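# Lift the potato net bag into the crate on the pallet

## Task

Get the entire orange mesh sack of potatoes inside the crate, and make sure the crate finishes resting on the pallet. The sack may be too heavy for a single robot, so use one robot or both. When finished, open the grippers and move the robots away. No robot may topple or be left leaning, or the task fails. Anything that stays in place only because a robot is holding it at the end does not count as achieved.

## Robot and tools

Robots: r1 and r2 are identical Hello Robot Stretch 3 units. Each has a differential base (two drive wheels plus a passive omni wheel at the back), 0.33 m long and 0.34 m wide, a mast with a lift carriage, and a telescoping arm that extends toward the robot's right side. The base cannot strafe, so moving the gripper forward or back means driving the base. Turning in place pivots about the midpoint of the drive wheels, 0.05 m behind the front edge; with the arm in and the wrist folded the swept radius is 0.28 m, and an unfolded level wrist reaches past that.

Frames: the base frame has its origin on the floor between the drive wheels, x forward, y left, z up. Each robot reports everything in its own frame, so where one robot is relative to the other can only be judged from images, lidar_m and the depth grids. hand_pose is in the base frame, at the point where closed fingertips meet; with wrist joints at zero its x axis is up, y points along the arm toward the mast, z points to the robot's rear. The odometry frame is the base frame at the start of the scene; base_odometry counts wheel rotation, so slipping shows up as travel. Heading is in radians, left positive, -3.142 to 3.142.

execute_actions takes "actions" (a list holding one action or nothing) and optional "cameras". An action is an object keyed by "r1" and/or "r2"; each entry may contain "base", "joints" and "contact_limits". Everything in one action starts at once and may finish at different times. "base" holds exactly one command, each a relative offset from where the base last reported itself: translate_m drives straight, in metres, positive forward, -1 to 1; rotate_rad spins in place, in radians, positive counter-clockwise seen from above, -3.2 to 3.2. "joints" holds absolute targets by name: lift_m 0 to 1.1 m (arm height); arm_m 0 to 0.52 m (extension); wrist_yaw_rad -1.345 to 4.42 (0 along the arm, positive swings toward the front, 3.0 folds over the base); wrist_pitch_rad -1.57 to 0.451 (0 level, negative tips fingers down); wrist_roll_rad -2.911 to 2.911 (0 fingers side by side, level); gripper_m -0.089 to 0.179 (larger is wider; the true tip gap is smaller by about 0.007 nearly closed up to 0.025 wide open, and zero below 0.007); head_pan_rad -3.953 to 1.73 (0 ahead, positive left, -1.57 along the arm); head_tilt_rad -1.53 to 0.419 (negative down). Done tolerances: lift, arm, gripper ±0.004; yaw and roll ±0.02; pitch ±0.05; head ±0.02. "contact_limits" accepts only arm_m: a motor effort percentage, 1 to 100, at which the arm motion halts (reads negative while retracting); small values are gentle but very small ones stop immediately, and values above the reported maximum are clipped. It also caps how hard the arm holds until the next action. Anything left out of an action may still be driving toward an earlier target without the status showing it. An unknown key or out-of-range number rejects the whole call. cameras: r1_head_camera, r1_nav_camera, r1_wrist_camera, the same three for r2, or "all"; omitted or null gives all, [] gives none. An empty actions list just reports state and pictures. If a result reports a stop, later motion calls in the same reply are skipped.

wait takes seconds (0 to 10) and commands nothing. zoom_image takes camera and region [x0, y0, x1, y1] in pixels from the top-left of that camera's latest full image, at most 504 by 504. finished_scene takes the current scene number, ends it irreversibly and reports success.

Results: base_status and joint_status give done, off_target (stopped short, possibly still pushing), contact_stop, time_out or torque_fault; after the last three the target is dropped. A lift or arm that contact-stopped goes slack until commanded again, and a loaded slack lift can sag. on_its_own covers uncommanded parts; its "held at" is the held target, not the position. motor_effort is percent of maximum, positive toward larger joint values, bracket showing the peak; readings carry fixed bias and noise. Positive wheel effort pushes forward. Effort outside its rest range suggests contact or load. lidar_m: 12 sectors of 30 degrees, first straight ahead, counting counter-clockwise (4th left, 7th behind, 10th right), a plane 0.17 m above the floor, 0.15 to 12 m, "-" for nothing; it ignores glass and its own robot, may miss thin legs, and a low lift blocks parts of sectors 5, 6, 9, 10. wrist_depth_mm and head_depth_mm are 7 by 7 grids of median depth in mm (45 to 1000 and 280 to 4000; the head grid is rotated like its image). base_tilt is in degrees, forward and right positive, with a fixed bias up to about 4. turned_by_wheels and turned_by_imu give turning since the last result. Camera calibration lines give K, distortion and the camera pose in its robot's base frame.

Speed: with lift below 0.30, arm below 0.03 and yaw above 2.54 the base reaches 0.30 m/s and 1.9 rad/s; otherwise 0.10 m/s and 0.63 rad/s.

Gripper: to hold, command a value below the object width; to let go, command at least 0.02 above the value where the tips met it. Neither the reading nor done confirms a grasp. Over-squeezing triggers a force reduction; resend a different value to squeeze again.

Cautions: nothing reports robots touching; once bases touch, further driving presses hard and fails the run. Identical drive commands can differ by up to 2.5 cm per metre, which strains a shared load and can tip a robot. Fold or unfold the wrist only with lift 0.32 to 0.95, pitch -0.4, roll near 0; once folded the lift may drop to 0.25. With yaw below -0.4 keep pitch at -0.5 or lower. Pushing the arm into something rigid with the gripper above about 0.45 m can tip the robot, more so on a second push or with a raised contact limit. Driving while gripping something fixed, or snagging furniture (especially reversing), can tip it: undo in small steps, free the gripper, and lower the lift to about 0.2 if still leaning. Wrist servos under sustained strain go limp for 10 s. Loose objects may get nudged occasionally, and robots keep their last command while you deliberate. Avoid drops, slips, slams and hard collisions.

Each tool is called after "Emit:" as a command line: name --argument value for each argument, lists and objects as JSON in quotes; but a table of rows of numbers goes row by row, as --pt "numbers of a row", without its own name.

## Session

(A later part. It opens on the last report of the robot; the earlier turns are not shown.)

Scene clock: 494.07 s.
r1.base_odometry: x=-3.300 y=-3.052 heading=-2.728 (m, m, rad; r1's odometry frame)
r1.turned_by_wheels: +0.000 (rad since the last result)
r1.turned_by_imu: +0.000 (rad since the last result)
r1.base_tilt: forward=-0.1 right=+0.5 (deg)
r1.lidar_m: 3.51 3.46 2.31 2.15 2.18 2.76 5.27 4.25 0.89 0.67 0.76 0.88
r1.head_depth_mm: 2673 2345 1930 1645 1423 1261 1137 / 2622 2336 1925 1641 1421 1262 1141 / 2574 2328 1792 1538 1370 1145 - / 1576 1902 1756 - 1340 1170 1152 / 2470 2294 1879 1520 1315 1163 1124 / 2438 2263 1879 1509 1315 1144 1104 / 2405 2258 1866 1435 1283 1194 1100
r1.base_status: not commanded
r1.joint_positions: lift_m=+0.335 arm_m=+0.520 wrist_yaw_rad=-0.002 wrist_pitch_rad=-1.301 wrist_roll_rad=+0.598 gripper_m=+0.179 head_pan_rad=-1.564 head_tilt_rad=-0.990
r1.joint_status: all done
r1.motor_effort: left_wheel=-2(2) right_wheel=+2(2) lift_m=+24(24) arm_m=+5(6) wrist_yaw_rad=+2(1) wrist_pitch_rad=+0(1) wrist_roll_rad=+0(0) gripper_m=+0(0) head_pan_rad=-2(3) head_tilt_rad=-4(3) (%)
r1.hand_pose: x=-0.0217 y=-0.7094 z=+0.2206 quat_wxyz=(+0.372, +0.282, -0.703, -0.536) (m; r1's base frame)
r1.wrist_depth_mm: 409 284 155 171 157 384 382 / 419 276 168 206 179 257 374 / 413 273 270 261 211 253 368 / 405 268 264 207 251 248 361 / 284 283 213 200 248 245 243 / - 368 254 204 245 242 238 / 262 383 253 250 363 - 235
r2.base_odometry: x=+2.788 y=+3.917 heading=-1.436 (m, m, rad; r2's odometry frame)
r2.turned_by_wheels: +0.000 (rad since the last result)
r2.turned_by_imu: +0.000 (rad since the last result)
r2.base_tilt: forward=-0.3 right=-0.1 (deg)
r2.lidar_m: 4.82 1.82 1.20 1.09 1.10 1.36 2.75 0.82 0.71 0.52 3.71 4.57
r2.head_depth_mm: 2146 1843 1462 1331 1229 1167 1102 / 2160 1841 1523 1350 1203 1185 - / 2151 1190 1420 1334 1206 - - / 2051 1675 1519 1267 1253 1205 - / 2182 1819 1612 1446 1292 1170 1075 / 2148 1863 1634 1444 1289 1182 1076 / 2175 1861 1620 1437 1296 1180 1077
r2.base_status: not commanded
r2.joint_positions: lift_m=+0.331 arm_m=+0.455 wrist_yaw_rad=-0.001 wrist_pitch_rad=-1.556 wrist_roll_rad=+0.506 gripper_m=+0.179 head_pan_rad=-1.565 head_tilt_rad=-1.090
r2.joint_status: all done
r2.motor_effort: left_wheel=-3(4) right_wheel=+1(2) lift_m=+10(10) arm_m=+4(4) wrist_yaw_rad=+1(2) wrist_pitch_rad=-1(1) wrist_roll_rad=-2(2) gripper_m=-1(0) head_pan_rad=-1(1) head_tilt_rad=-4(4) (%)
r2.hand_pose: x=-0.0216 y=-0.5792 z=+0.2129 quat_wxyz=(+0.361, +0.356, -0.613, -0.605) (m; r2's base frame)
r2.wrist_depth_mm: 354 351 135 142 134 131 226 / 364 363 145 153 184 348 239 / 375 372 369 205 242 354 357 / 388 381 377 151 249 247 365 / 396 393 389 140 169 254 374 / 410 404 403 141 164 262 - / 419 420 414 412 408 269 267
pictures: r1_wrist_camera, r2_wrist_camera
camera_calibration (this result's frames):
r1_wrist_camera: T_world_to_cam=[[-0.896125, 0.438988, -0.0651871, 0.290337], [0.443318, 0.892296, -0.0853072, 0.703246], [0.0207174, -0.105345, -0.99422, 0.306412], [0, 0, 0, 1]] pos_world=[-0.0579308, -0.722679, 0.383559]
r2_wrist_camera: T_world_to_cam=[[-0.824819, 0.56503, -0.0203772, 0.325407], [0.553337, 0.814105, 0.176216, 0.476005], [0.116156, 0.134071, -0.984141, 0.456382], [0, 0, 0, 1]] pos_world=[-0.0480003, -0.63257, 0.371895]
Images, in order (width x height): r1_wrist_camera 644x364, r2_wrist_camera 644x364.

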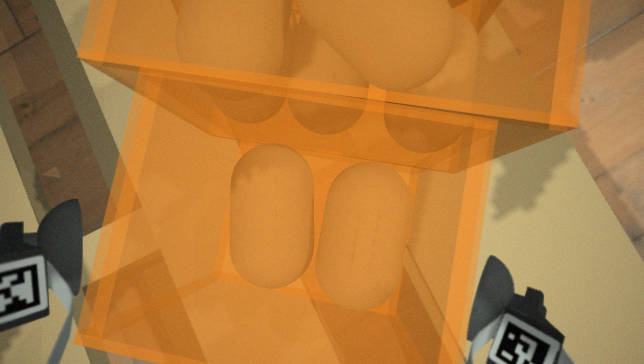

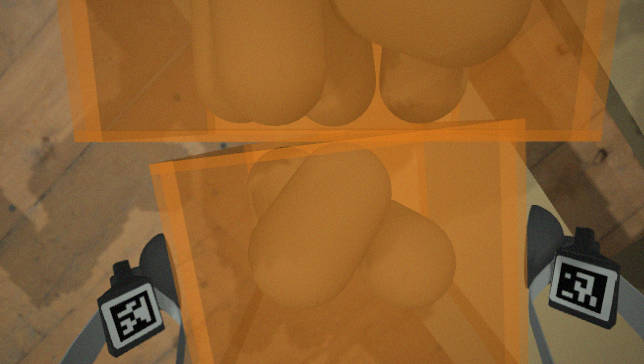

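Emit:
execute_actions --actions '[{"r1":{"joints":{"gripper_m":0.06}},"r2":{"joints":{"gripper_m":0.06}}}]' --cameras '[]'

Emit:
execute_actions --actions '[{"r1":{"joints":{"lift_m":0.72}},"r2":{"joints":{"lift_m":0.715}}}]' --cameras '[]'

Emit:
execute_actions --actions '[{"r1":{"base":{"translate_m":0.5},"joints":{"gripper_m":0.05}},"r2":{"base":{"translate_m":-0.5},"joints":{"gripper_m":0.05}}}]' --cameras '["r1_head_camera","r2_head_camera"]'

Scene clock: 503.30 s.
r1.base_odometry: x=-3.300 y=-3.052 heading=-2.728 (m, m, rad; r1's odometry frame)
r1.turned_by_wheels: +0.000 (rad since the last result)
r1.turned_by_imu: +0.001 (rad since the last result)
r1.base_tilt: forward=+0.2 right=+0.5 (deg)
r1.lidar_m: 3.50 3.44 2.31 2.14 2.17 2.76 5.24 4.25 0.89 0.67 0.76 0.88
r1.head_depth_mm: 2694 2328 1934 1645 1426 1268 1131 / 2650 2322 1942 1624 1422 1259 1149 / 2584 2307 1784 1530 1377 1144 - / 1580 1891 1749 - 1337 1168 1160 / 2448 2284 1872 1521 1309 1163 1119 / 2452 2264 1891 1506 1309 1136 1104 / 2391 2266 1881 1438 1284 1194 1099
r1.base_status: not commanded
r1.joint_positions: lift_m=+0.335 arm_m=+0.520 wrist_yaw_rad=-0.002 wrist_pitch_rad=-1.307 wrist_roll_rad=+0.598 gripper_m=+0.062 head_pan_rad=-1.564 head_tilt_rad=-0.990
r1.joint_status: all done
r1.motor_effort: left_wheel=+1(3) right_wheel=-2(4) lift_m=+25(25) arm_m=+5(5) wrist_yaw_rad=+2(1) wrist_pitch_rad=+2(2) wrist_roll_rad=+1(1) gripper_m=-47(100) head_pan_rad=-3(2) head_tilt_rad=-4(4) (%)
r1.hand_pose: x=-0.0217 y=-0.7081 z=+0.2204 quat_wxyz=(+0.371, +0.284, -0.702, -0.538) (m; r1's base frame)
r1.wrist_depth_mm: 406 281 155 173 156 381 381 / 420 278 169 206 182 258 374 / 412 275 270 262 212 254 368 / 403 269 264 207 252 249 364 / 275 280 259 200 248 246 243 / - 371 256 204 250 242 240 / 261 381 253 251 366 - 236
r2.base_odometry: x=+2.788 y=+3.917 heading=-1.436 (m, m, rad; r2's odometry frame)
r2.turned_by_wheels: +0.000 (rad since the last result)
r2.turned_by_imu: +0.001 (rad since the last result)
r2.base_tilt: forward=-0.3 right=-0.1 (deg)
r2.lidar_m: 4.82 1.81 1.20 1.09 1.10 1.36 2.74 0.82 0.71 0.52 3.70 4.56
r2.head_depth_mm: 2157 1842 1466 1332 1230 1168 1098 / 2165 1845 1517 1351 1205 1185 - / 2159 1191 1433 1329 1199 - - / 2009 1669 1518 1264 1264 1204 - / 2175 1811 1618 1451 1296 1176 1079 / 2174 1851 1631 1435 1296 1180 1074 / 2181 1863 1633 1448 1302 1184 1078
r2.base_status: not commanded
r2.joint_positions: lift_m=+0.331 arm_m=+0.455 wrist_yaw_rad=-0.001 wrist_pitch_rad=-1.561 wrist_roll_rad=+0.505 gripper_m=+0.062 head_pan_rad=-1.565 head_tilt_rad=-1.090
r2.joint_status: all done
r2.motor_effort: left_wheel=-3(3) right_wheel=+1(2) lift_m=+10(10) arm_m=+4(4) wrist_yaw_rad=+2(3) wrist_pitch_rad=+0(1) wrist_roll_rad=-1(2) gripper_m=-40(100) head_pan_rad=+0(1) head_tilt_rad=-4(4) (%)
r2.hand_pose: x=-0.0216 y=-0.5781 z=+0.2130 quat_wxyz=(+0.361, +0.357, -0.612, -0.607) (m; r2's base frame)
r2.wrist_depth_mm: 359 355 139 145 136 132 227 / 368 364 149 154 185 348 241 / 376 375 371 206 244 358 358 / 386 383 380 153 249 249 369 / 403 396 390 143 171 256 375 / 414 411 405 145 166 265 326 / 428 423 416 413 413 271 271
pictures: none
No camera images: the call's "cameras" was empty. Leave "cameras" out to get every camera's image.

Scene clock: 508.70 s.
r1.base_odometry: x=-3.300 y=-3.052 heading=-2.729 (m, m, rad; r1's odometry frame)
r1.turned_by_wheels: -0.001 (rad since the last result)
r1.turned_by_imu: +0.000 (rad since the last result)
r1.base_tilt: forward=+0.1 right=+0.4 (deg)
r1.lidar_m: 3.50 3.44 2.31 2.15 2.18 2.76 5.25 4.23 2.82 1.56 0.76 0.88
r1.head_depth_mm: 2644 2359 1936 1637 1447 1305 - / 2591 2335 1957 1691 - - 1145 / 891 1065 1072 1529 1297 1131 1161 / 2503 - 1061 1456 1354 1168 1161 / 2499 2301 1735 1480 1310 1164 1121 / 2429 2279 1867 1505 1314 1138 1100 / 2374 2255 1862 1436 1284 1189 1097
r1.base_status: not commanded
r1.joint_positions: lift_m=+0.719 arm_m=+0.520 wrist_yaw_rad=-0.004 wrist_pitch_rad=-1.285 wrist_roll_rad=+0.600 gripper_m=+0.092 head_pan_rad=-1.564 head_tilt_rad=-0.990
r1.joint_status: all done
r1.on_its_own: gripper_m is held at +0.092, not at your +0.060, by its stall guard, which is still easing
r1.motor_effort: left_wheel=-10(10) right_wheel=+13(13) lift_m=+55(57) arm_m=+1(5) wrist_yaw_rad=+4(5) wrist_pitch_rad=-4(4) wrist_roll_rad=+0(1) gripper_m=-7(47) head_pan_rad=-3(3) head_tilt_rad=-4(3) (%)
r1.hand_pose: x=-0.0219 y=-0.7139 z=+0.6053 quat_wxyz=(+0.372, +0.278, -0.709, -0.531) (m; r1's base frame)
r1.wrist_depth_mm: 890 755 187 187 249 786 778 / 743 713 183 197 188 774 767 / 711 698 247 233 223 759 750 / 594 689 668 653 631 754 736 / 649 787 657 207 628 737 727 / - 623 631 201 622 721 717 / 652 592 640 625 713 - 703
r2.base_odometry: x=+2.788 y=+3.917 heading=-1.437 (m, m, rad; r2's odometry frame)
r2.turned_by_wheels: +0.000 (rad since the last result)
r2.turned_by_imu: +0.000 (rad since the last result)
r2.base_tilt: forward=-0.2 right=+0.0 (deg)
r2.lidar_m: 4.84 1.82 1.20 1.10 1.11 1.36 2.74 0.82 0.86 1.56 3.70 4.56
r2.head_depth_mm: 2155 1847 1465 1358 1193 - - / 2003 1863 - - 1239 1198 - / 2187 963 945 1370 1203 1211 - / 2153 - 882 1365 1259 1207 - / 2143 1829 1615 1443 1290 1174 1077 / 2155 1847 1610 1441 1293 1176 1081 / 2157 1848 1622 1434 1295 1176 1078
r2.base_status: not commanded
r2.joint_positions: lift_m=+0.714 arm_m=+0.455 wrist_yaw_rad=-0.001 wrist_pitch_rad=-1.505 wrist_roll_rad=+0.504 gripper_m=+0.091 head_pan_rad=-1.565 head_tilt_rad=-1.090
r2.joint_status: all done
r2.on_its_own: gripper_m is held at +0.089, not at your +0.060, by its stall guard, which is still easing
r2.motor_effort: left_wheel=-10(11) right_wheel=+8(8) lift_m=+54(56) arm_m=+0(3) wrist_yaw_rad=+1(2) wrist_pitch_rad=-16(18) wrist_roll_rad=-1(1) gripper_m=-26(39) head_pan_rad=-1(2) head_tilt_rad=-4(5) (%)
r2.hand_pose: x=-0.0216 y=-0.5928 z=+0.5952 quat_wxyz=(+0.371, +0.347, -0.628, -0.589) (m; r2's base frame)
r2.wrist_depth_mm: 740 738 599 170 159 574 656 / 751 743 217 175 179 598 676 / 772 758 750 214 221 608 592 / 787 778 759 168 619 618 713 / 816 806 782 157 179 647 732 / 830 816 799 155 169 - 756 / 843 825 822 805 803 - -
pictures: none
No camera images: the call's "cameras" was empty. Leave "cameras" out to get every camera's image.

Scene clock: 515.57 s.
r1.base_odometry: x=-3.758 y=-3.252 heading=-2.730 (m, m, rad; r1's odometry frame)
r1.turned_by_wheels: -0.001 (rad since the last result)
r1.turned_by_imu: -0.003 (rad since the last result)
r1.base_tilt: forward=+0.1 right=+0.4 (deg)
r1.lidar_m: 3.00 3.05 2.38 2.20 2.23 2.82 5.75 4.13 0.72 0.63 0.63 3.24
r1.head_depth_mm: 2653 2356 1894 1511 1348 1176 - / 2574 2332 1944 1528 - - 1142 / 913 1091 1073 1396 1346 1172 1166 / 2407 - 1047 1403 1299 1215 1142 / 2429 2277 1667 1453 1231 1161 1120 / 2359 2274 1881 1434 1220 1162 1099 / 2342 2243 1875 1401 1213 1197 1088
r1.base_status: done
r1.joint_positions: lift_m=+0.719 arm_m=+0.520 wrist_yaw_rad=-0.006 wrist_pitch_rad=-1.264 wrist_roll_rad=+0.597 gripper_m=+0.086 head_pan_rad=-1.564 head_tilt_rad=-0.990
r1.joint_status: gripper_m off_target (ended at +0.086, target +0.050)
r1.on_its_own: gripper_m is held at +0.084, not at your +0.050, by its stall guard, which is still easing
r1.motor_effort: left_wheel=-10(13) right_wheel=+15(20) lift_m=+55(55) arm_m=+0(1) wrist_yaw_rad=+6(6) wrist_pitch_rad=-10(10) wrist_roll_rad=+1(1) gripper_m=-36(100) head_pan_rad=-3(3) head_tilt_rad=-3(4) (%)
r1.hand_pose: x=-0.0220 y=-0.7194 z=+0.6064 quat_wxyz=(+0.376, +0.274, -0.714, -0.523) (m; r1's base frame)
r1.wrist_depth_mm: 892 885 187 188 248 668 653 / 894 715 182 200 190 660 638 / 715 572 247 232 222 651 642 / 551 672 675 244 470 728 615 / 596 665 643 206 455 627 603 / - 645 639 200 608 603 680 / 523 644 629 613 732 - 618
r2.base_odometry: x=+2.721 y=+4.412 heading=-1.437 (m, m, rad; r2's odometry frame)
r2.turned_by_wheels: -0.001 (rad since the last result)
r2.turned_by_imu: +0.003 (rad since the last result)
r2.base_tilt: forward=-0.3 right=+0.1 (deg)
r2.lidar_m: 5.31 1.73 1.12 1.02 1.02 1.27 2.55 0.94 0.53 0.53 3.79 4.66
r2.head_depth_mm: 2158 1866 1425 1275 1198 - - / 2043 1851 - - 1286 1206 - / 2171 958 966 1295 1220 1218 - / 2159 - 890 1371 1200 1206 - / 2148 1804 1511 1377 1224 1174 1073 / 2160 1857 1518 1340 1185 1181 1073 / 2161 1865 1531 1324 1173 1179 1073
r2.base_status: done
r2.joint_positions: lift_m=+0.714 arm_m=+0.455 wrist_yaw_rad=-0.001 wrist_pitch_rad=-1.486 wrist_roll_rad=+0.504 gripper_m=+0.086 head_pan_rad=-1.565 head_tilt_rad=-1.090
r2.joint_status: gripper_m off_target (ended at +0.086, target +0.050)
r2.on_its_own: gripper_m is held at +0.084, not at your +0.050, by its stall guard, which is still easing; wrist_pitch_rad is at rest, and its effort (-22) is outside its rest range (-20 to +32)
r2.motor_effort: left_wheel=-12(19) right_wheel=+10(12) lift_m=+54(54) arm_m=-1(1) wrist_yaw_rad=+2(2) wrist_pitch_rad=-22(22) wrist_roll_rad=-1(1) gripper_m=-29(100) head_pan_rad=-2(1) head_tilt_rad=-4(4) (%)
r2.hand_pose: x=-0.0216 y=-0.5978 z=+0.5951 quat_wxyz=(+0.374, +0.343, -0.634, -0.583) (m; r2's base frame)
r2.wrist_depth_mm: 638 717 225 169 157 572 560 / 657 646 215 174 203 564 585 / 646 643 635 214 426 598 589 / 734 671 647 166 622 615 705 / 816 667 651 157 178 636 730 / 830 819 766 156 170 - 735 / 850 837 678 701 785 - -
pictures: r1_head_camera (sideways: a quarter turn clockwise sets it upright), r2_head_camera (sideways: a quarter turn clockwise sets it upright)
camera_calibration (this result's frames):
r1_head_camera: T_world_to_cam=[[0.0416766, 0.79159, -0.60963, 0.811912], [0.998217, -0.0590798, -0.00847176, 0.00716632], [-0.042723, -0.60819, -0.792641, 0.989544], [0, 0, 0, 1]] pos_world=[0.00128497, -0.040447, 1.27938]
r2_head_camera: T_world_to_cam=[[0.0583536, 0.884387, -0.463092, 0.619274], [0.998151, -0.0595841, 0.0119855, -0.0224775], [-0.0169931, -0.462935, -0.886229, 1.11332], [0, 0, 0, 1]] pos_world=[0.00521784, -0.0336234, 1.2737]
Images, in order (width x height): r1_head_camera 896x504, r2_head_camera 896x504.

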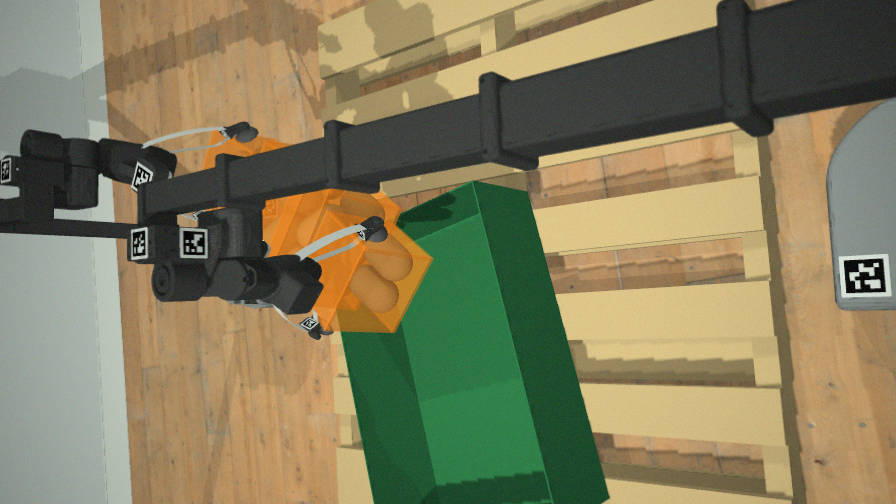

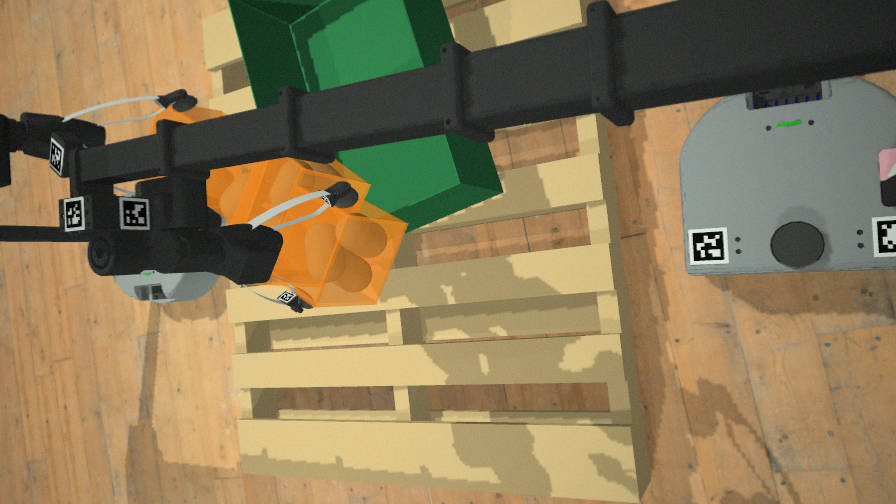

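Emit:
execute_actions --actions '[{"r1":{"base":{"translate_m":0.26},"joints":{"gripper_m":0.06}},"r2":{"base":{"translate_m":-0.24},"joints":{"gripper_m":0.06}}}]' --cameras '["r1_head_camera","r2_head_camera"]'

Scene clock: 530.37 s.
r1.base_odometry: x=-3.997 y=-3.356 heading=-2.730 (m, m, rad; r1's odometry frame)
r1.turned_by_wheels: -0.001 (rad since the last result)
r1.turned_by_imu: -0.027 (rad since the last result)
r1.base_tilt: forward=+0.1 right=+0.5 (deg)
r1.lidar_m: 2.74 2.77 2.44 2.24 2.25 2.80 5.79 4.26 0.66 0.57 2.57 3.00
r1.head_depth_mm: 2654 2337 1800 1515 1360 1285 - / 2562 2311 1938 1357 - - 1148 / 925 1967 1079 1448 1280 1151 1160 / 2410 - 1037 1432 1243 1145 1141 / 2412 2298 1850 1415 1231 1209 1119 / 2360 2252 1880 1416 1262 1140 1099 / 2308 2242 1868 1603 1397 1242 1111
r1.base_status: done
r1.joint_positions: lift_m=+0.719 arm_m=+0.520 wrist_yaw_rad=-0.005 wrist_pitch_rad=-1.250 wrist_roll_rad=+0.593 gripper_m=+0.090 head_pan_rad=-1.564 head_tilt_rad=-0.990
r1.joint_status: gripper_m off_target (ended at +0.090, target +0.060)
r1.on_its_own: gripper_m is held at +0.088, not at your +0.060, by its stall guard, which is still easing
r1.motor_effort: left_wheel=-10(16) right_wheel=+15(20) lift_m=+55(55) arm_m=-1(1) wrist_yaw_rad=+6(6) wrist_pitch_rad=-14(14) wrist_roll_rad=+3(3) gripper_m=-33(100) head_pan_rad=-3(3) head_tilt_rad=-3(4) (%)
r1.hand_pose: x=-0.0219 y=-0.7228 z=+0.6071 quat_wxyz=(+0.380, +0.273, -0.716, -0.518) (m; r1's base frame)
r1.wrist_depth_mm: 916 890 187 188 254 525 648 / 871 724 182 200 191 581 640 / 880 711 242 232 223 630 524 / 848 576 672 226 639 624 618 / 831 533 628 205 542 613 712 / - 779 494 201 437 715 595 / 786 774 540 610 607 - 588
r2.base_odometry: x=+2.689 y=+4.650 heading=-1.438 (m, m, rad; r2's odometry frame)
r2.turned_by_wheels: -0.001 (rad since the last result)
r2.turned_by_imu: +0.003 (rad since the last result)
r2.base_tilt: forward=-0.4 right=+0.0 (deg)
r2.lidar_m: 5.59 1.67 1.08 0.98 0.99 1.22 2.46 3.23 0.61 0.52 3.83 4.73
r2.head_depth_mm: 2136 1836 1589 1311 1194 - - / 2056 1824 - - 1200 1207 - / 2214 960 1009 1266 1233 1215 - / 2161 - 897 1307 1238 1205 - / 2154 1865 1374 1340 1199 1180 1073 / 2158 1850 1520 1348 1202 1176 1077 / 2169 1857 1523 1345 1189 1178 1079
r2.base_status: done
r2.joint_positions: lift_m=+0.714 arm_m=+0.455 wrist_yaw_rad=-0.001 wrist_pitch_rad=-1.472 wrist_roll_rad=+0.504 gripper_m=+0.088 head_pan_rad=-1.565 head_tilt_rad=-1.090
r2.joint_status: gripper_m off_target (ended at +0.088, target +0.060)
r2.on_its_own: gripper_m is held at +0.089, not at your +0.060, by its stall guard, which is still easing; wrist_pitch_rad is at rest, and its effort (-26) is outside its rest range (-20 to +32)
r2.motor_effort: left_wheel=-15(19) right_wheel=+13(15) lift_m=+54(54) arm_m=-2(2) wrist_yaw_rad=+1(1) wrist_pitch_rad=-26(26) wrist_roll_rad=-1(1) gripper_m=-3(100) head_pan_rad=-1(1) head_tilt_rad=-5(4) (%)
r2.hand_pose: x=-0.0217 y=-0.6014 z=+0.5951 quat_wxyz=(+0.377, +0.341, -0.638, -0.579) (m; r2's base frame)
r2.wrist_depth_mm: 641 626 464 170 158 431 677 / 672 527 217 172 201 583 678 / 660 564 636 216 441 700 590 / 680 661 582 164 618 611 704 / 709 683 654 156 176 659 724 / 698 809 667 160 171 745 727 / 848 703 690 679 785 - -
pictures: r1_head_camera (sideways: a quarter turn clockwise sets it upright), r2_head_camera (sideways: a quarter turn clockwise sets it upright)
camera_calibration (this result's frames):
r1_head_camera: T_world_to_cam=[[0.0416751, 0.79159, -0.60963, 0.811912], [0.998217, -0.0590779, -0.00847177, 0.00716633], [-0.0427218, -0.60819, -0.792641, 0.989544], [0, 0, 0, 1]] pos_world=[0.00128505, -0.040447, 1.27938]
r2_head_camera: T_world_to_cam=[[0.0583536, 0.884387, -0.463092, 0.619274], [0.998151, -0.0595841, 0.0119855, -0.0224775], [-0.0169931, -0.462935, -0.886229, 1.11332], [0, 0, 0, 1]] pos_world=[0.00521784, -0.0336234, 1.2737]
Images, in order (width x height): r1_head_camera 896x504, r2_head_camera 896x504.

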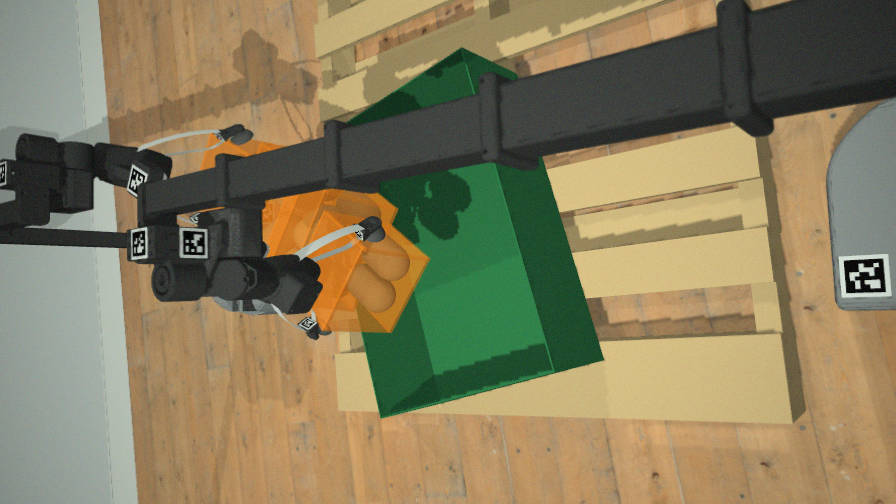

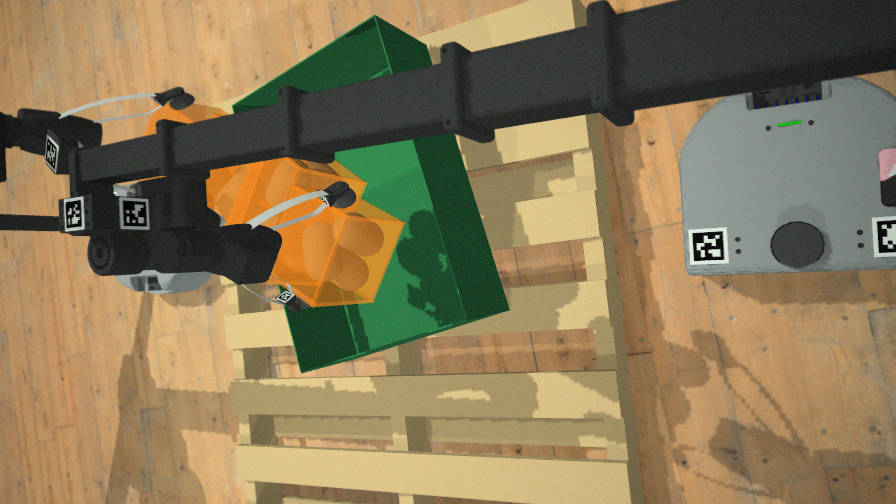

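Emit:
execute_actions --actions '[{"r1":{"joints":{"lift_m":0.56,"gripper_m":0.05}},"r2":{"joints":{"lift_m":0.555,"gripper_m":0.05}}}]' --cameras '["r1_head_camera","r2_head_camera"]'

Scene clock: 536.90 s.
r1.base_odometry: x=-3.997 y=-3.356 heading=-2.730 (m, m, rad; r1's odometry frame)
r1.turned_by_wheels: +0.000 (rad since the last result)
r1.turned_by_imu: +0.001 (rad since the last result)
r1.base_tilt: forward=+0.2 right=+0.4 (deg)
r1.lidar_m: 2.74 2.77 2.44 2.23 2.25 2.80 5.71 4.23 0.66 0.57 2.56 3.00
r1.head_depth_mm: 2634 2335 1811 1518 1356 1188 1132 / 2567 2335 1914 1383 1298 1179 - / 2486 1089 1511 1471 1276 1188 1161 / 2341 1945 - 1286 1252 1145 1136 / 2394 2292 1888 1420 1226 1209 1119 / 2351 2269 1893 1418 1268 1139 1103 / 2291 2284 1873 1600 1391 1237 1112
r1.base_status: not commanded
r1.joint_positions: lift_m=+0.560 arm_m=+0.520 wrist_yaw_rad=-0.006 wrist_pitch_rad=-1.250 wrist_roll_rad=+0.593 gripper_m=+0.066 head_pan_rad=-1.564 head_tilt_rad=-0.990
r1.joint_status: gripper_m off_target (ended at +0.066, target +0.050); the others done
r1.on_its_own: gripper_m is held at +0.064, not at your +0.050, by its stall guard, which is still easing
r1.motor_effort: left_wheel=-10(10) right_wheel=+15(15) lift_m=+38(47) arm_m=-2(2) wrist_yaw_rad=+4(5) wrist_pitch_rad=-14(14) wrist_roll_rad=+3(3) gripper_m=-45(100) head_pan_rad=-3(2) head_tilt_rad=-3(3) (%)
r1.hand_pose: x=-0.0220 y=-0.7229 z=+0.4478 quat_wxyz=(+0.379, +0.273, -0.717, -0.518) (m; r1's base frame)
r1.wrist_depth_mm: 723 561 187 189 252 498 388 / 711 373 181 200 190 491 433 / 356 441 241 234 224 477 464 / 387 508 505 220 474 469 337 / 348 499 490 205 459 400 449 / - 417 475 201 398 359 537 / 628 342 462 458 357 - 529
r2.base_odometry: x=+2.689 y=+4.650 heading=-1.438 (m, m, rad; r2's odometry frame)
r2.turned_by_wheels: +0.000 (rad since the last result)
r2.turned_by_imu: +0.001 (rad since the last result)
r2.base_tilt: forward=-0.4 right=+0.0 (deg)
r2.lidar_m: 5.56 1.67 1.08 0.98 0.99 1.22 2.47 3.24 0.61 0.52 3.81 4.72
r2.head_depth_mm: 2148 1841 1575 1290 1216 1172 1099 / 2156 1769 1402 1282 1278 - - / 921 1631 1074 1252 1242 - - / 2121 1677 1302 1187 1235 1206 - / 2159 1852 1384 1338 1207 1181 1077 / 2163 1860 1508 1346 1209 1176 1081 / 2168 1852 1518 1343 1194 1183 1080
r2.base_status: not commanded
r2.joint_positions: lift_m=+0.555 arm_m=+0.455 wrist_yaw_rad=-0.001 wrist_pitch_rad=-1.472 wrist_roll_rad=+0.504 gripper_m=+0.064 head_pan_rad=-1.565 head_tilt_rad=-1.090
r2.joint_status: gripper_m off_target (ended at +0.064, target +0.050); the others done
r2.on_its_own: gripper_m is held at +0.062, not at your +0.050, by its stall guard, which is still easing; wrist_pitch_rad is at rest, and its effort (-26) is outside its rest range (-20 to +32)
r2.motor_effort: left_wheel=-15(15) right_wheel=+13(13) lift_m=+21(47) arm_m=-2(2) wrist_yaw_rad=+1(1) wrist_pitch_rad=-26(26) wrist_roll_rad=-1(1) gripper_m=-38(100) head_pan_rad=-1(1) head_tilt_rad=-4(4) (%)
r2.hand_pose: x=-0.0217 y=-0.6015 z=+0.4366 quat_wxyz=(+0.377, +0.341, -0.638, -0.579) (m; r2's base frame)
r2.wrist_depth_mm: 332 414 456 169 158 350 425 / 369 471 217 172 201 363 434 / 343 479 471 215 298 449 440 / 638 369 479 164 323 456 473 / 518 501 411 156 176 567 570 / 527 644 345 161 171 479 577 / 550 518 511 496 509 602 -
pictures: r1_head_camera (sideways: a quarter turn clockwise sets it upright), r2_head_camera (sideways: a quarter turn clockwise sets it upright)
camera_calibration (this result's frames):
r1_head_camera: T_world_to_cam=[[0.0416772, 0.79159, -0.60963, 0.811912], [0.998217, -0.0590805, -0.00847177, 0.00716633], [-0.0427234, -0.60819, -0.792641, 0.989544], [0, 0, 0, 1]] pos_world=[0.00128494, -0.040447, 1.27938]
r2_head_camera: T_world_to_cam=[[0.0583536, 0.884387, -0.463092, 0.619274], [0.998151, -0.0595841, 0.0119855, -0.0224775], [-0.0169931, -0.462935, -0.886229, 1.11332], [0, 0, 0, 1]] pos_world=[0.00521784, -0.0336234, 1.2737]
Images, in order (width x height): r1_head_camera 896x504, r2_head_camera 896x504.

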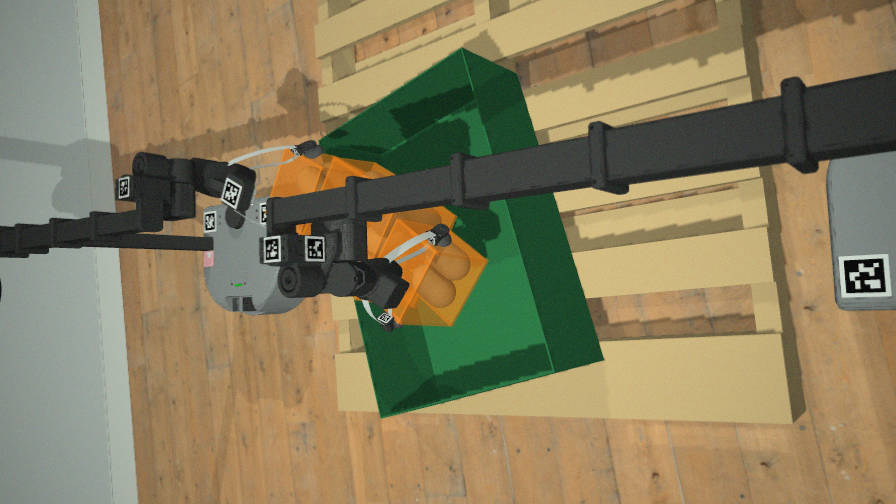

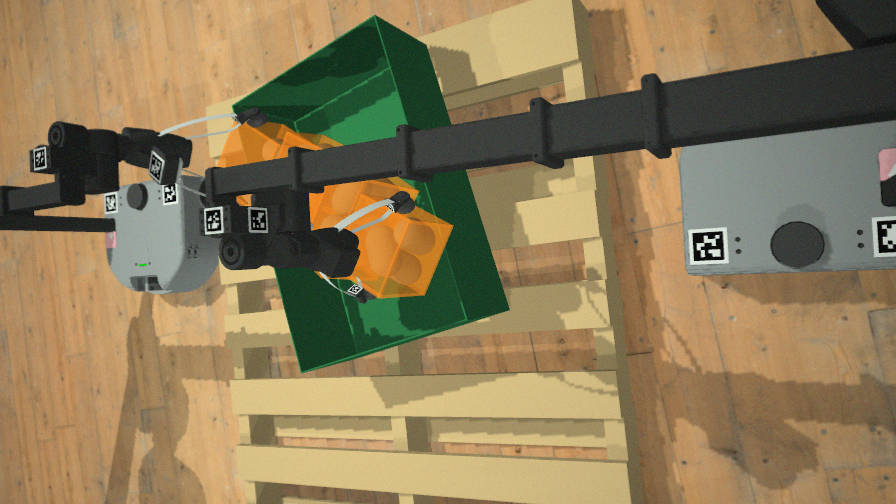

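Emit:
execute_actions --actions '[{"r1":{"joints":{"lift_m":0.44}},"r2":{"joints":{"lift_m":0.43}}}]' --cameras '["r1_head_camera","r2_head_camera"]'

Scene clock: 544.27 s.
r1.base_odometry: x=-3.997 y=-3.356 heading=-2.730 (m, m, rad; r1's odometry frame)
r1.turned_by_wheels: +0.000 (rad since the last result)
r1.turned_by_imu: +0.001 (rad since the last result)
r1.base_tilt: forward=+0.0 right=+0.5 (deg)
r1.lidar_m: 2.74 2.77 2.43 2.23 2.26 2.80 5.71 4.25 0.66 0.57 2.55 2.99
r1.head_depth_mm: 2649 2327 1800 1522 1345 1192 1132 / 2596 2313 1910 1396 1312 1189 1139 / 2502 1111 1519 1444 1324 1218 - / 2337 1943 1800 1263 1248 1139 1143 / 2399 2285 1866 1423 1230 1205 1117 / 2339 2255 1894 1412 1259 1139 1100 / 2306 2246 1885 1593 1394 1237 1112
r1.base_status: not commanded
r1.joint_positions: lift_m=+0.440 arm_m=+0.520 wrist_yaw_rad=+0.002 wrist_pitch_rad=-1.268 wrist_roll_rad=+0.590 gripper_m=+0.103 head_pan_rad=-1.564 head_tilt_rad=-0.990
r1.joint_status: all done
r1.on_its_own: gripper_m is held at +0.102, not at your +0.050, by its stall guard, which is still easing
r1.motor_effort: left_wheel=-5(11) right_wheel=+8(16) lift_m=+31(36) arm_m=-2(2) wrist_yaw_rad=-3(9) wrist_pitch_rad=-9(14) wrist_roll_rad=+5(5) gripper_m=-26(32) head_pan_rad=-2(3) head_tilt_rad=-3(3) (%)
r1.hand_pose: x=-0.0215 y=-0.7184 z=+0.3270 quat_wxyz=(+0.380, +0.280, -0.710, -0.522) (m; r1's base frame)
r1.wrist_depth_mm: 281 319 152 159 156 370 362 / 312 368 162 206 169 363 356 / 362 386 379 371 219 356 347 / 383 380 374 210 354 350 325 / 317 371 366 203 350 343 247 / - 363 358 203 343 261 200 / 259 334 351 343 338 - 166
r2.base_odometry: x=+2.689 y=+4.650 heading=-1.437 (m, m, rad; r2's odometry frame)
r2.turned_by_wheels: +0.000 (rad since the last result)
r2.turned_by_imu: +0.002 (rad since the last result)
r2.base_tilt: forward=-0.2 right=-0.1 (deg)
r2.lidar_m: 5.57 1.67 1.08 0.98 0.99 1.22 2.47 3.24 0.61 0.52 3.83 4.71
r2.head_depth_mm: 2170 1835 1586 1266 1216 1172 1104 / 2169 1847 1396 1284 1268 - - / 2091 1078 1222 1245 1239 - - / 2122 1692 1287 1167 1237 1206 - / 2177 1867 1382 1330 1206 1172 1078 / 2161 1858 1507 1354 1203 1180 1078 / 2176 1852 1514 1339 1187 1182 1078
r2.base_status: not commanded
r2.joint_positions: lift_m=+0.523 arm_m=+0.456 wrist_yaw_rad=+0.007 wrist_pitch_rad=-1.428 wrist_roll_rad=+0.476 gripper_m=+0.102 head_pan_rad=-1.565 head_tilt_rad=-1.090
r2.joint_status: lift_m contact_stop (moved -0.032 of -0.125)
r2.on_its_own: gripper_m is held at +0.101, not at your +0.050, by its stall guard, which is still easing; lift_m is slack since a contact_stop, until your next command for it (your +0.430 is given up); wrist_pitch_rad is at rest, and its effort (-39) is outside its rest range (-20 to +32)
r2.motor_effort: left_wheel=-6(16) right_wheel=+6(13) lift_m=+28(27) arm_m=-7(7) wrist_yaw_rad=-8(9) wrist_pitch_rad=-39(39) wrist_roll_rad=+9(9) gripper_m=-24(25) head_pan_rad=-1(2) head_tilt_rad=-4(4) (%)
r2.hand_pose: x=-0.0216 y=-0.6131 z=+0.4048 quat_wxyz=(+0.396, +0.343, -0.644, -0.558) (m; r2's base frame)
r2.wrist_depth_mm: 311 383 443 207 185 404 329 / 354 447 449 194 211 402 350 / 331 463 452 227 223 296 503 / 514 361 457 164 351 422 504 / 506 317 405 153 167 529 417 / 506 621 343 276 158 433 528 / 521 563 306 340 469 545 543
pictures: r1_head_camera (sideways: a quarter turn clockwise sets it upright), r2_head_camera (sideways: a quarter turn clockwise sets it upright)
camera_calibration (this result's frames):
r1_head_camera: T_world_to_cam=[[0.0416751, 0.79159, -0.60963, 0.811912], [0.998217, -0.0590779, -0.00847177, 0.00716633], [-0.0427218, -0.60819, -0.792641, 0.989544], [0, 0, 0, 1]] pos_world=[0.00128505, -0.040447, 1.27938]
r2_head_camera: T_world_to_cam=[[0.0583535, 0.884387, -0.463092, 0.619274], [0.998151, -0.0595839, 0.0119855, -0.0224776], [-0.016993, -0.462935, -0.886229, 1.11332], [0, 0, 0, 1]] pos_world=[0.00521785, -0.0336234, 1.2737]
Images, in order (width x height): r1_head_camera 896x504, r2_head_camera 896x504.

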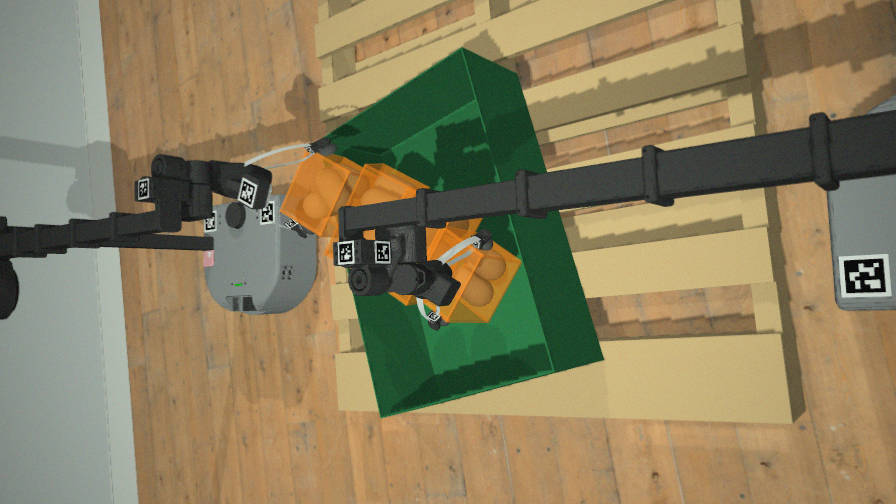

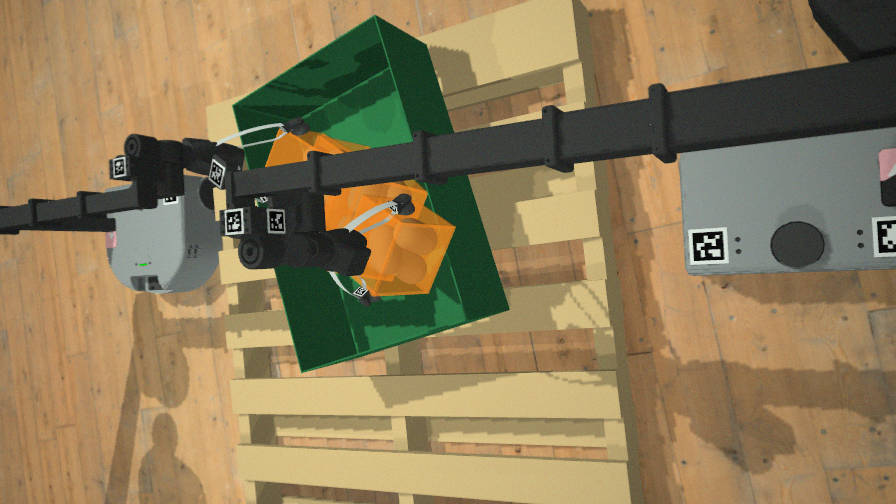

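Emit:
execute_actions --actions '[{"r1":{"joints":{"lift_m":0.47,"arm_m":0.47,"gripper_m":0.06}},"r2":{"joints":{"lift_m":0.56,"arm_m":0.515,"gripper_m":0.06}}}]' --cameras '["r1_head_camera","r2_head_camera"]'

Scene clock: 551.97 s.
r1.base_odometry: x=-3.997 y=-3.356 heading=-2.730 (m, m, rad; r1's odometry frame)
r1.turned_by_wheels: +0.000 (rad since the last result)
r1.turned_by_imu: +0.000 (rad since the last result)
r1.base_tilt: forward=+0.3 right=+0.2 (deg)
r1.lidar_m: 2.74 2.76 2.43 2.24 2.25 2.80 5.74 4.23 0.66 0.57 2.56 2.99
r1.head_depth_mm: 2616 2333 1804 1502 1353 1189 1129 / 2579 2320 1752 1388 1307 1196 1127 / 2501 1022 1523 1448 1328 1214 - / 2294 1931 1790 1200 1249 1148 1139 / 2416 2293 1864 1413 1232 1202 1116 / 2345 2267 1877 1418 1268 1143 1103 / 2326 2268 1861 1595 1397 1237 1117
r1.base_status: not commanded
r1.joint_positions: lift_m=+0.469 arm_m=+0.471 wrist_yaw_rad=+0.001 wrist_pitch_rad=-1.244 wrist_roll_rad=+0.589 gripper_m=+0.067 head_pan_rad=-1.564 head_tilt_rad=-0.990
r1.joint_status: gripper_m off_target (ended at +0.067, target +0.060); the others done
r1.on_its_own: gripper_m is held at +0.064, not at your +0.060, by its stall guard, which is still easing
r1.motor_effort: left_wheel=-6(8) right_wheel=+10(12) lift_m=+52(55) arm_m=-11(10) wrist_yaw_rad=-2(2) wrist_pitch_rad=-15(20) wrist_roll_rad=+5(5) gripper_m=-42(100) head_pan_rad=-3(2) head_tilt_rad=-4(4) (%)
r1.hand_pose: x=-0.0216 y=-0.6751 z=+0.3576 quat_wxyz=(+0.384, +0.275, -0.716, -0.514) (m; r1's base frame)
r1.wrist_depth_mm: 318 364 157 163 161 409 396 / 359 421 165 210 177 400 389 / 403 429 416 402 219 390 325 / 369 419 410 210 384 379 231 / 305 406 399 203 377 254 377 / - 382 388 202 285 361 459 / 250 322 380 372 232 - 360
r2.base_odometry: x=+2.689 y=+4.650 heading=-1.438 (m, m, rad; r2's odometry frame)
r2.turned_by_wheels: +0.000 (rad since the last result)
r2.turned_by_imu: +0.001 (rad since the last result)
r2.base_tilt: forward=-0.3 right=+0.0 (deg)
r2.lidar_m: 5.53 1.67 1.08 0.98 0.99 1.22 2.47 3.24 0.61 0.52 3.82 4.70
r2.head_depth_mm: 2149 1840 1575 1273 1220 1169 1100 / 2168 1849 1411 1277 1288 - - / 1054 1123 1166 1310 1243 - - / 2113 1698 1093 1244 1243 1200 - / 2166 1847 1383 1328 1204 1173 1074 / 2170 1853 1521 1342 1212 1181 1075 / 2171 1853 1527 1340 1189 1173 1076
r2.base_status: not commanded
r2.joint_positions: lift_m=+0.559 arm_m=+0.515 wrist_yaw_rad=+0.003 wrist_pitch_rad=-1.476 wrist_roll_rad=+0.497 gripper_m=+0.066 head_pan_rad=-1.565 head_tilt_rad=-1.090
r2.joint_status: gripper_m off_target (ended at +0.066, target +0.060); the others done
r2.on_its_own: gripper_m is held at +0.064, not at your +0.060, by its stall guard, which is still easing; wrist_pitch_rad is at rest, and its effort (-24) is outside its rest range (-20 to +32)
r2.motor_effort: left_wheel=-12(12) right_wheel=+9(10) lift_m=+57(58) arm_m=-1(5) wrist_yaw_rad=-4(10) wrist_pitch_rad=-24(39) wrist_roll_rad=+2(10) gripper_m=-38(100) head_pan_rad=-2(1) head_tilt_rad=-4(4) (%)
r2.hand_pose: x=-0.0217 y=-0.6601 z=+0.4399 quat_wxyz=(+0.379, +0.345, -0.635, -0.578) (m; r2's base frame)
r2.wrist_depth_mm: 550 342 453 208 186 429 391 / 329 402 466 197 211 435 317 / 345 464 472 225 228 366 440 / 523 389 483 166 438 335 549 / 526 354 429 156 171 460 471 / 528 649 373 383 161 481 586 / 611 527 509 358 509 600 600
pictures: r1_head_camera (sideways: a quarter turn clockwise sets it upright), r2_head_camera (sideways: a quarter turn clockwise sets it upright)
camera_calibration (this result's frames):
r1_head_camera: T_world_to_cam=[[0.0416751, 0.79159, -0.60963, 0.811912], [0.998217, -0.0590779, -0.00847177, 0.00716633], [-0.0427218, -0.60819, -0.792641, 0.989544], [0, 0, 0, 1]] pos_world=[0.00128505, -0.040447, 1.27938]
r2_head_camera: T_world_to_cam=[[0.0583535, 0.884387, -0.463092, 0.619274], [0.998151, -0.0595839, 0.0119855, -0.0224775], [-0.016993, -0.462935, -0.886229, 1.11332], [0, 0, 0, 1]] pos_world=[0.00521785, -0.0336234, 1.2737]
Images, in order (width x height): r1_head_camera 896x504, r2_head_camera 896x504.

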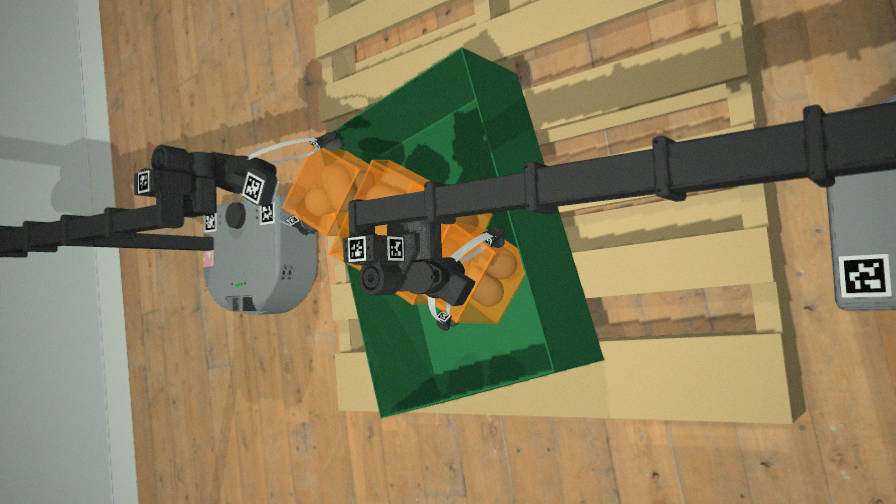

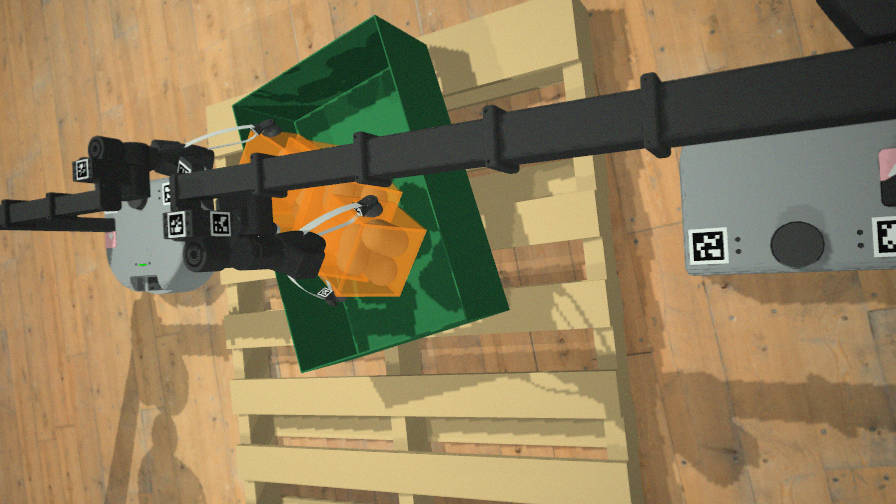

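Emit:
execute_actions --actions '[{"r1":{"joints":{"lift_m":0.40,"gripper_m":0.05}},"r2":{"joints":{"lift_m":0.46,"gripper_m":0.05}}}]' --cameras '["r1_head_camera","r2_head_camera"]'

Scene clock: 562.50 s.
r1.base_odometry: x=-3.997 y=-3.356 heading=-2.730 (m, m, rad; r1's odometry frame)
r1.turned_by_wheels: +0.000 (rad since the last result)
r1.turned_by_imu: +0.001 (rad since the last result)
r1.base_tilt: forward=+0.2 right=+0.4 (deg)
r1.lidar_m: 2.74 2.77 2.44 2.23 2.26 2.80 5.73 4.25 0.66 0.57 2.56 2.99
r1.head_depth_mm: 2613 2352 1805 1518 1347 1193 1135 / 2565 2347 1921 1388 1308 1172 1141 / 2486 2315 1406 1430 1296 1190 - / 1486 1886 1788 - 1229 1145 1139 / 2394 2279 1857 1431 1228 1204 1117 / 2344 2261 1876 1419 1260 1143 1097 / 2307 2264 1872 1601 1404 1236 1113
r1.base_status: not commanded
r1.joint_positions: lift_m=+0.400 arm_m=+0.471 wrist_yaw_rad=+0.002 wrist_pitch_rad=-1.246 wrist_roll_rad=+0.586 gripper_m=+0.057 head_pan_rad=-1.564 head_tilt_rad=-0.990
r1.joint_status: gripper_m off_target (ended at +0.057, target +0.050); the others done
r1.on_its_own: gripper_m is held at +0.055, not at your +0.050, by its stall guard, which is still easing
r1.motor_effort: left_wheel=-3(4) right_wheel=+6(9) lift_m=+36(43) arm_m=-10(10) wrist_yaw_rad=-2(2) wrist_pitch_rad=-15(18) wrist_roll_rad=+6(10) gripper_m=-47(100) head_pan_rad=-2(3) head_tilt_rad=-3(3) (%)
r1.hand_pose: x=-0.0215 y=-0.6744 z=+0.2881 quat_wxyz=(+0.384, +0.276, -0.715, -0.514) (m; r1's base frame)
r1.wrist_depth_mm: 318 366 177 176 242 335 326 / 360 361 176 197 184 326 320 / 359 350 245 231 221 319 310 / 347 343 333 224 316 311 213 / 302 334 323 205 308 251 159 / - 327 315 200 269 169 131 / 247 312 314 302 208 128 288
r2.base_odometry: x=+2.689 y=+4.650 heading=-1.437 (m, m, rad; r2's odometry frame)
r2.turned_by_wheels: +0.000 (rad since the last result)
r2.turned_by_imu: -0.009 (rad since the last result)
r2.base_tilt: forward=-0.4 right=-0.1 (deg)
r2.lidar_m: 5.57 1.70 1.08 0.98 0.99 1.21 2.41 3.25 0.61 0.52 3.81 4.73
r2.head_depth_mm: 2153 1835 1618 1300 1210 1171 1099 / 2148 1851 1382 1275 1248 1188 - / 2154 1137 1333 1240 1234 - - / 2064 1690 1294 1180 1241 1212 - / 2140 1807 1383 1332 1223 1174 1080 / 2159 1851 1504 1351 1201 1177 1080 / 2188 1858 1513 1341 1187 1179 1075
r2.base_status: not commanded
r2.joint_positions: lift_m=+0.460 arm_m=+0.515 wrist_yaw_rad=+0.002 wrist_pitch_rad=-1.494 wrist_roll_rad=+0.499 gripper_m=+0.056 head_pan_rad=-1.565 head_tilt_rad=-1.090
r2.joint_status: gripper_m off_target (ended at +0.056, target +0.050); the others done
r2.on_its_own: gripper_m is held at +0.054, not at your +0.050, by its stall guard, which is still easing
r2.motor_effort: left_wheel=-8(25) right_wheel=+7(10) lift_m=+22(47) arm_m=-2(2) wrist_yaw_rad=-2(2) wrist_pitch_rad=-19(22) wrist_roll_rad=+1(1) gripper_m=-39(100) head_pan_rad=-1(2) head_tilt_rad=-4(4) (%)
r2.hand_pose: x=-0.0217 y=-0.6556 z=+0.3416 quat_wxyz=(+0.375, +0.347, -0.630, -0.584) (m; r2's base frame)
r2.wrist_depth_mm: 280 354 362 207 191 343 335 / 318 370 367 202 215 349 271 / 356 381 375 206 251 354 223 / 303 389 385 173 369 276 199 / 257 320 390 215 181 249 367 / 222 255 378 389 215 216 372 / 427 226 297 347 232 390 507
pictures: r1_head_camera (sideways: a quarter turn clockwise sets it upright), r2_head_camera (sideways: a quarter turn clockwise sets it upright)
camera_calibration (this result's frames):
r1_head_camera: T_world_to_cam=[[0.041675, 0.79159, -0.60963, 0.811912], [0.998217, -0.0590777, -0.00847177, 0.00716633], [-0.0427217, -0.60819, -0.792641, 0.989544], [0, 0, 0, 1]] pos_world=[0.00128505, -0.040447, 1.27938]
r2_head_camera: T_world_to_cam=[[0.0583619, 0.884384, -0.463098, 0.619282], [0.998151, -0.0595933, 0.0119859, -0.0224781], [-0.0169974, -0.462941, -0.886226, 1.11331], [0, 0, 0, 1]] pos_world=[0.00521753, -0.0336236, 1.27371]
Images, in order (width x height): r1_head_camera 896x504, r2_head_camera 896x504.

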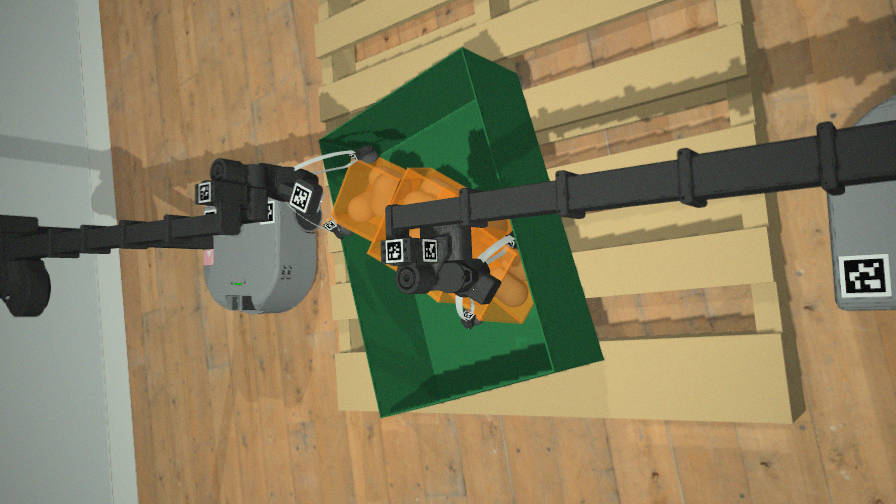

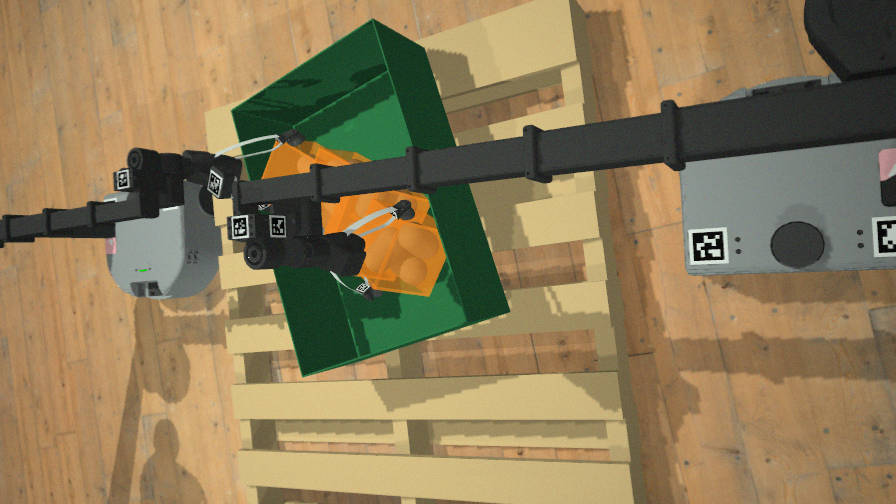

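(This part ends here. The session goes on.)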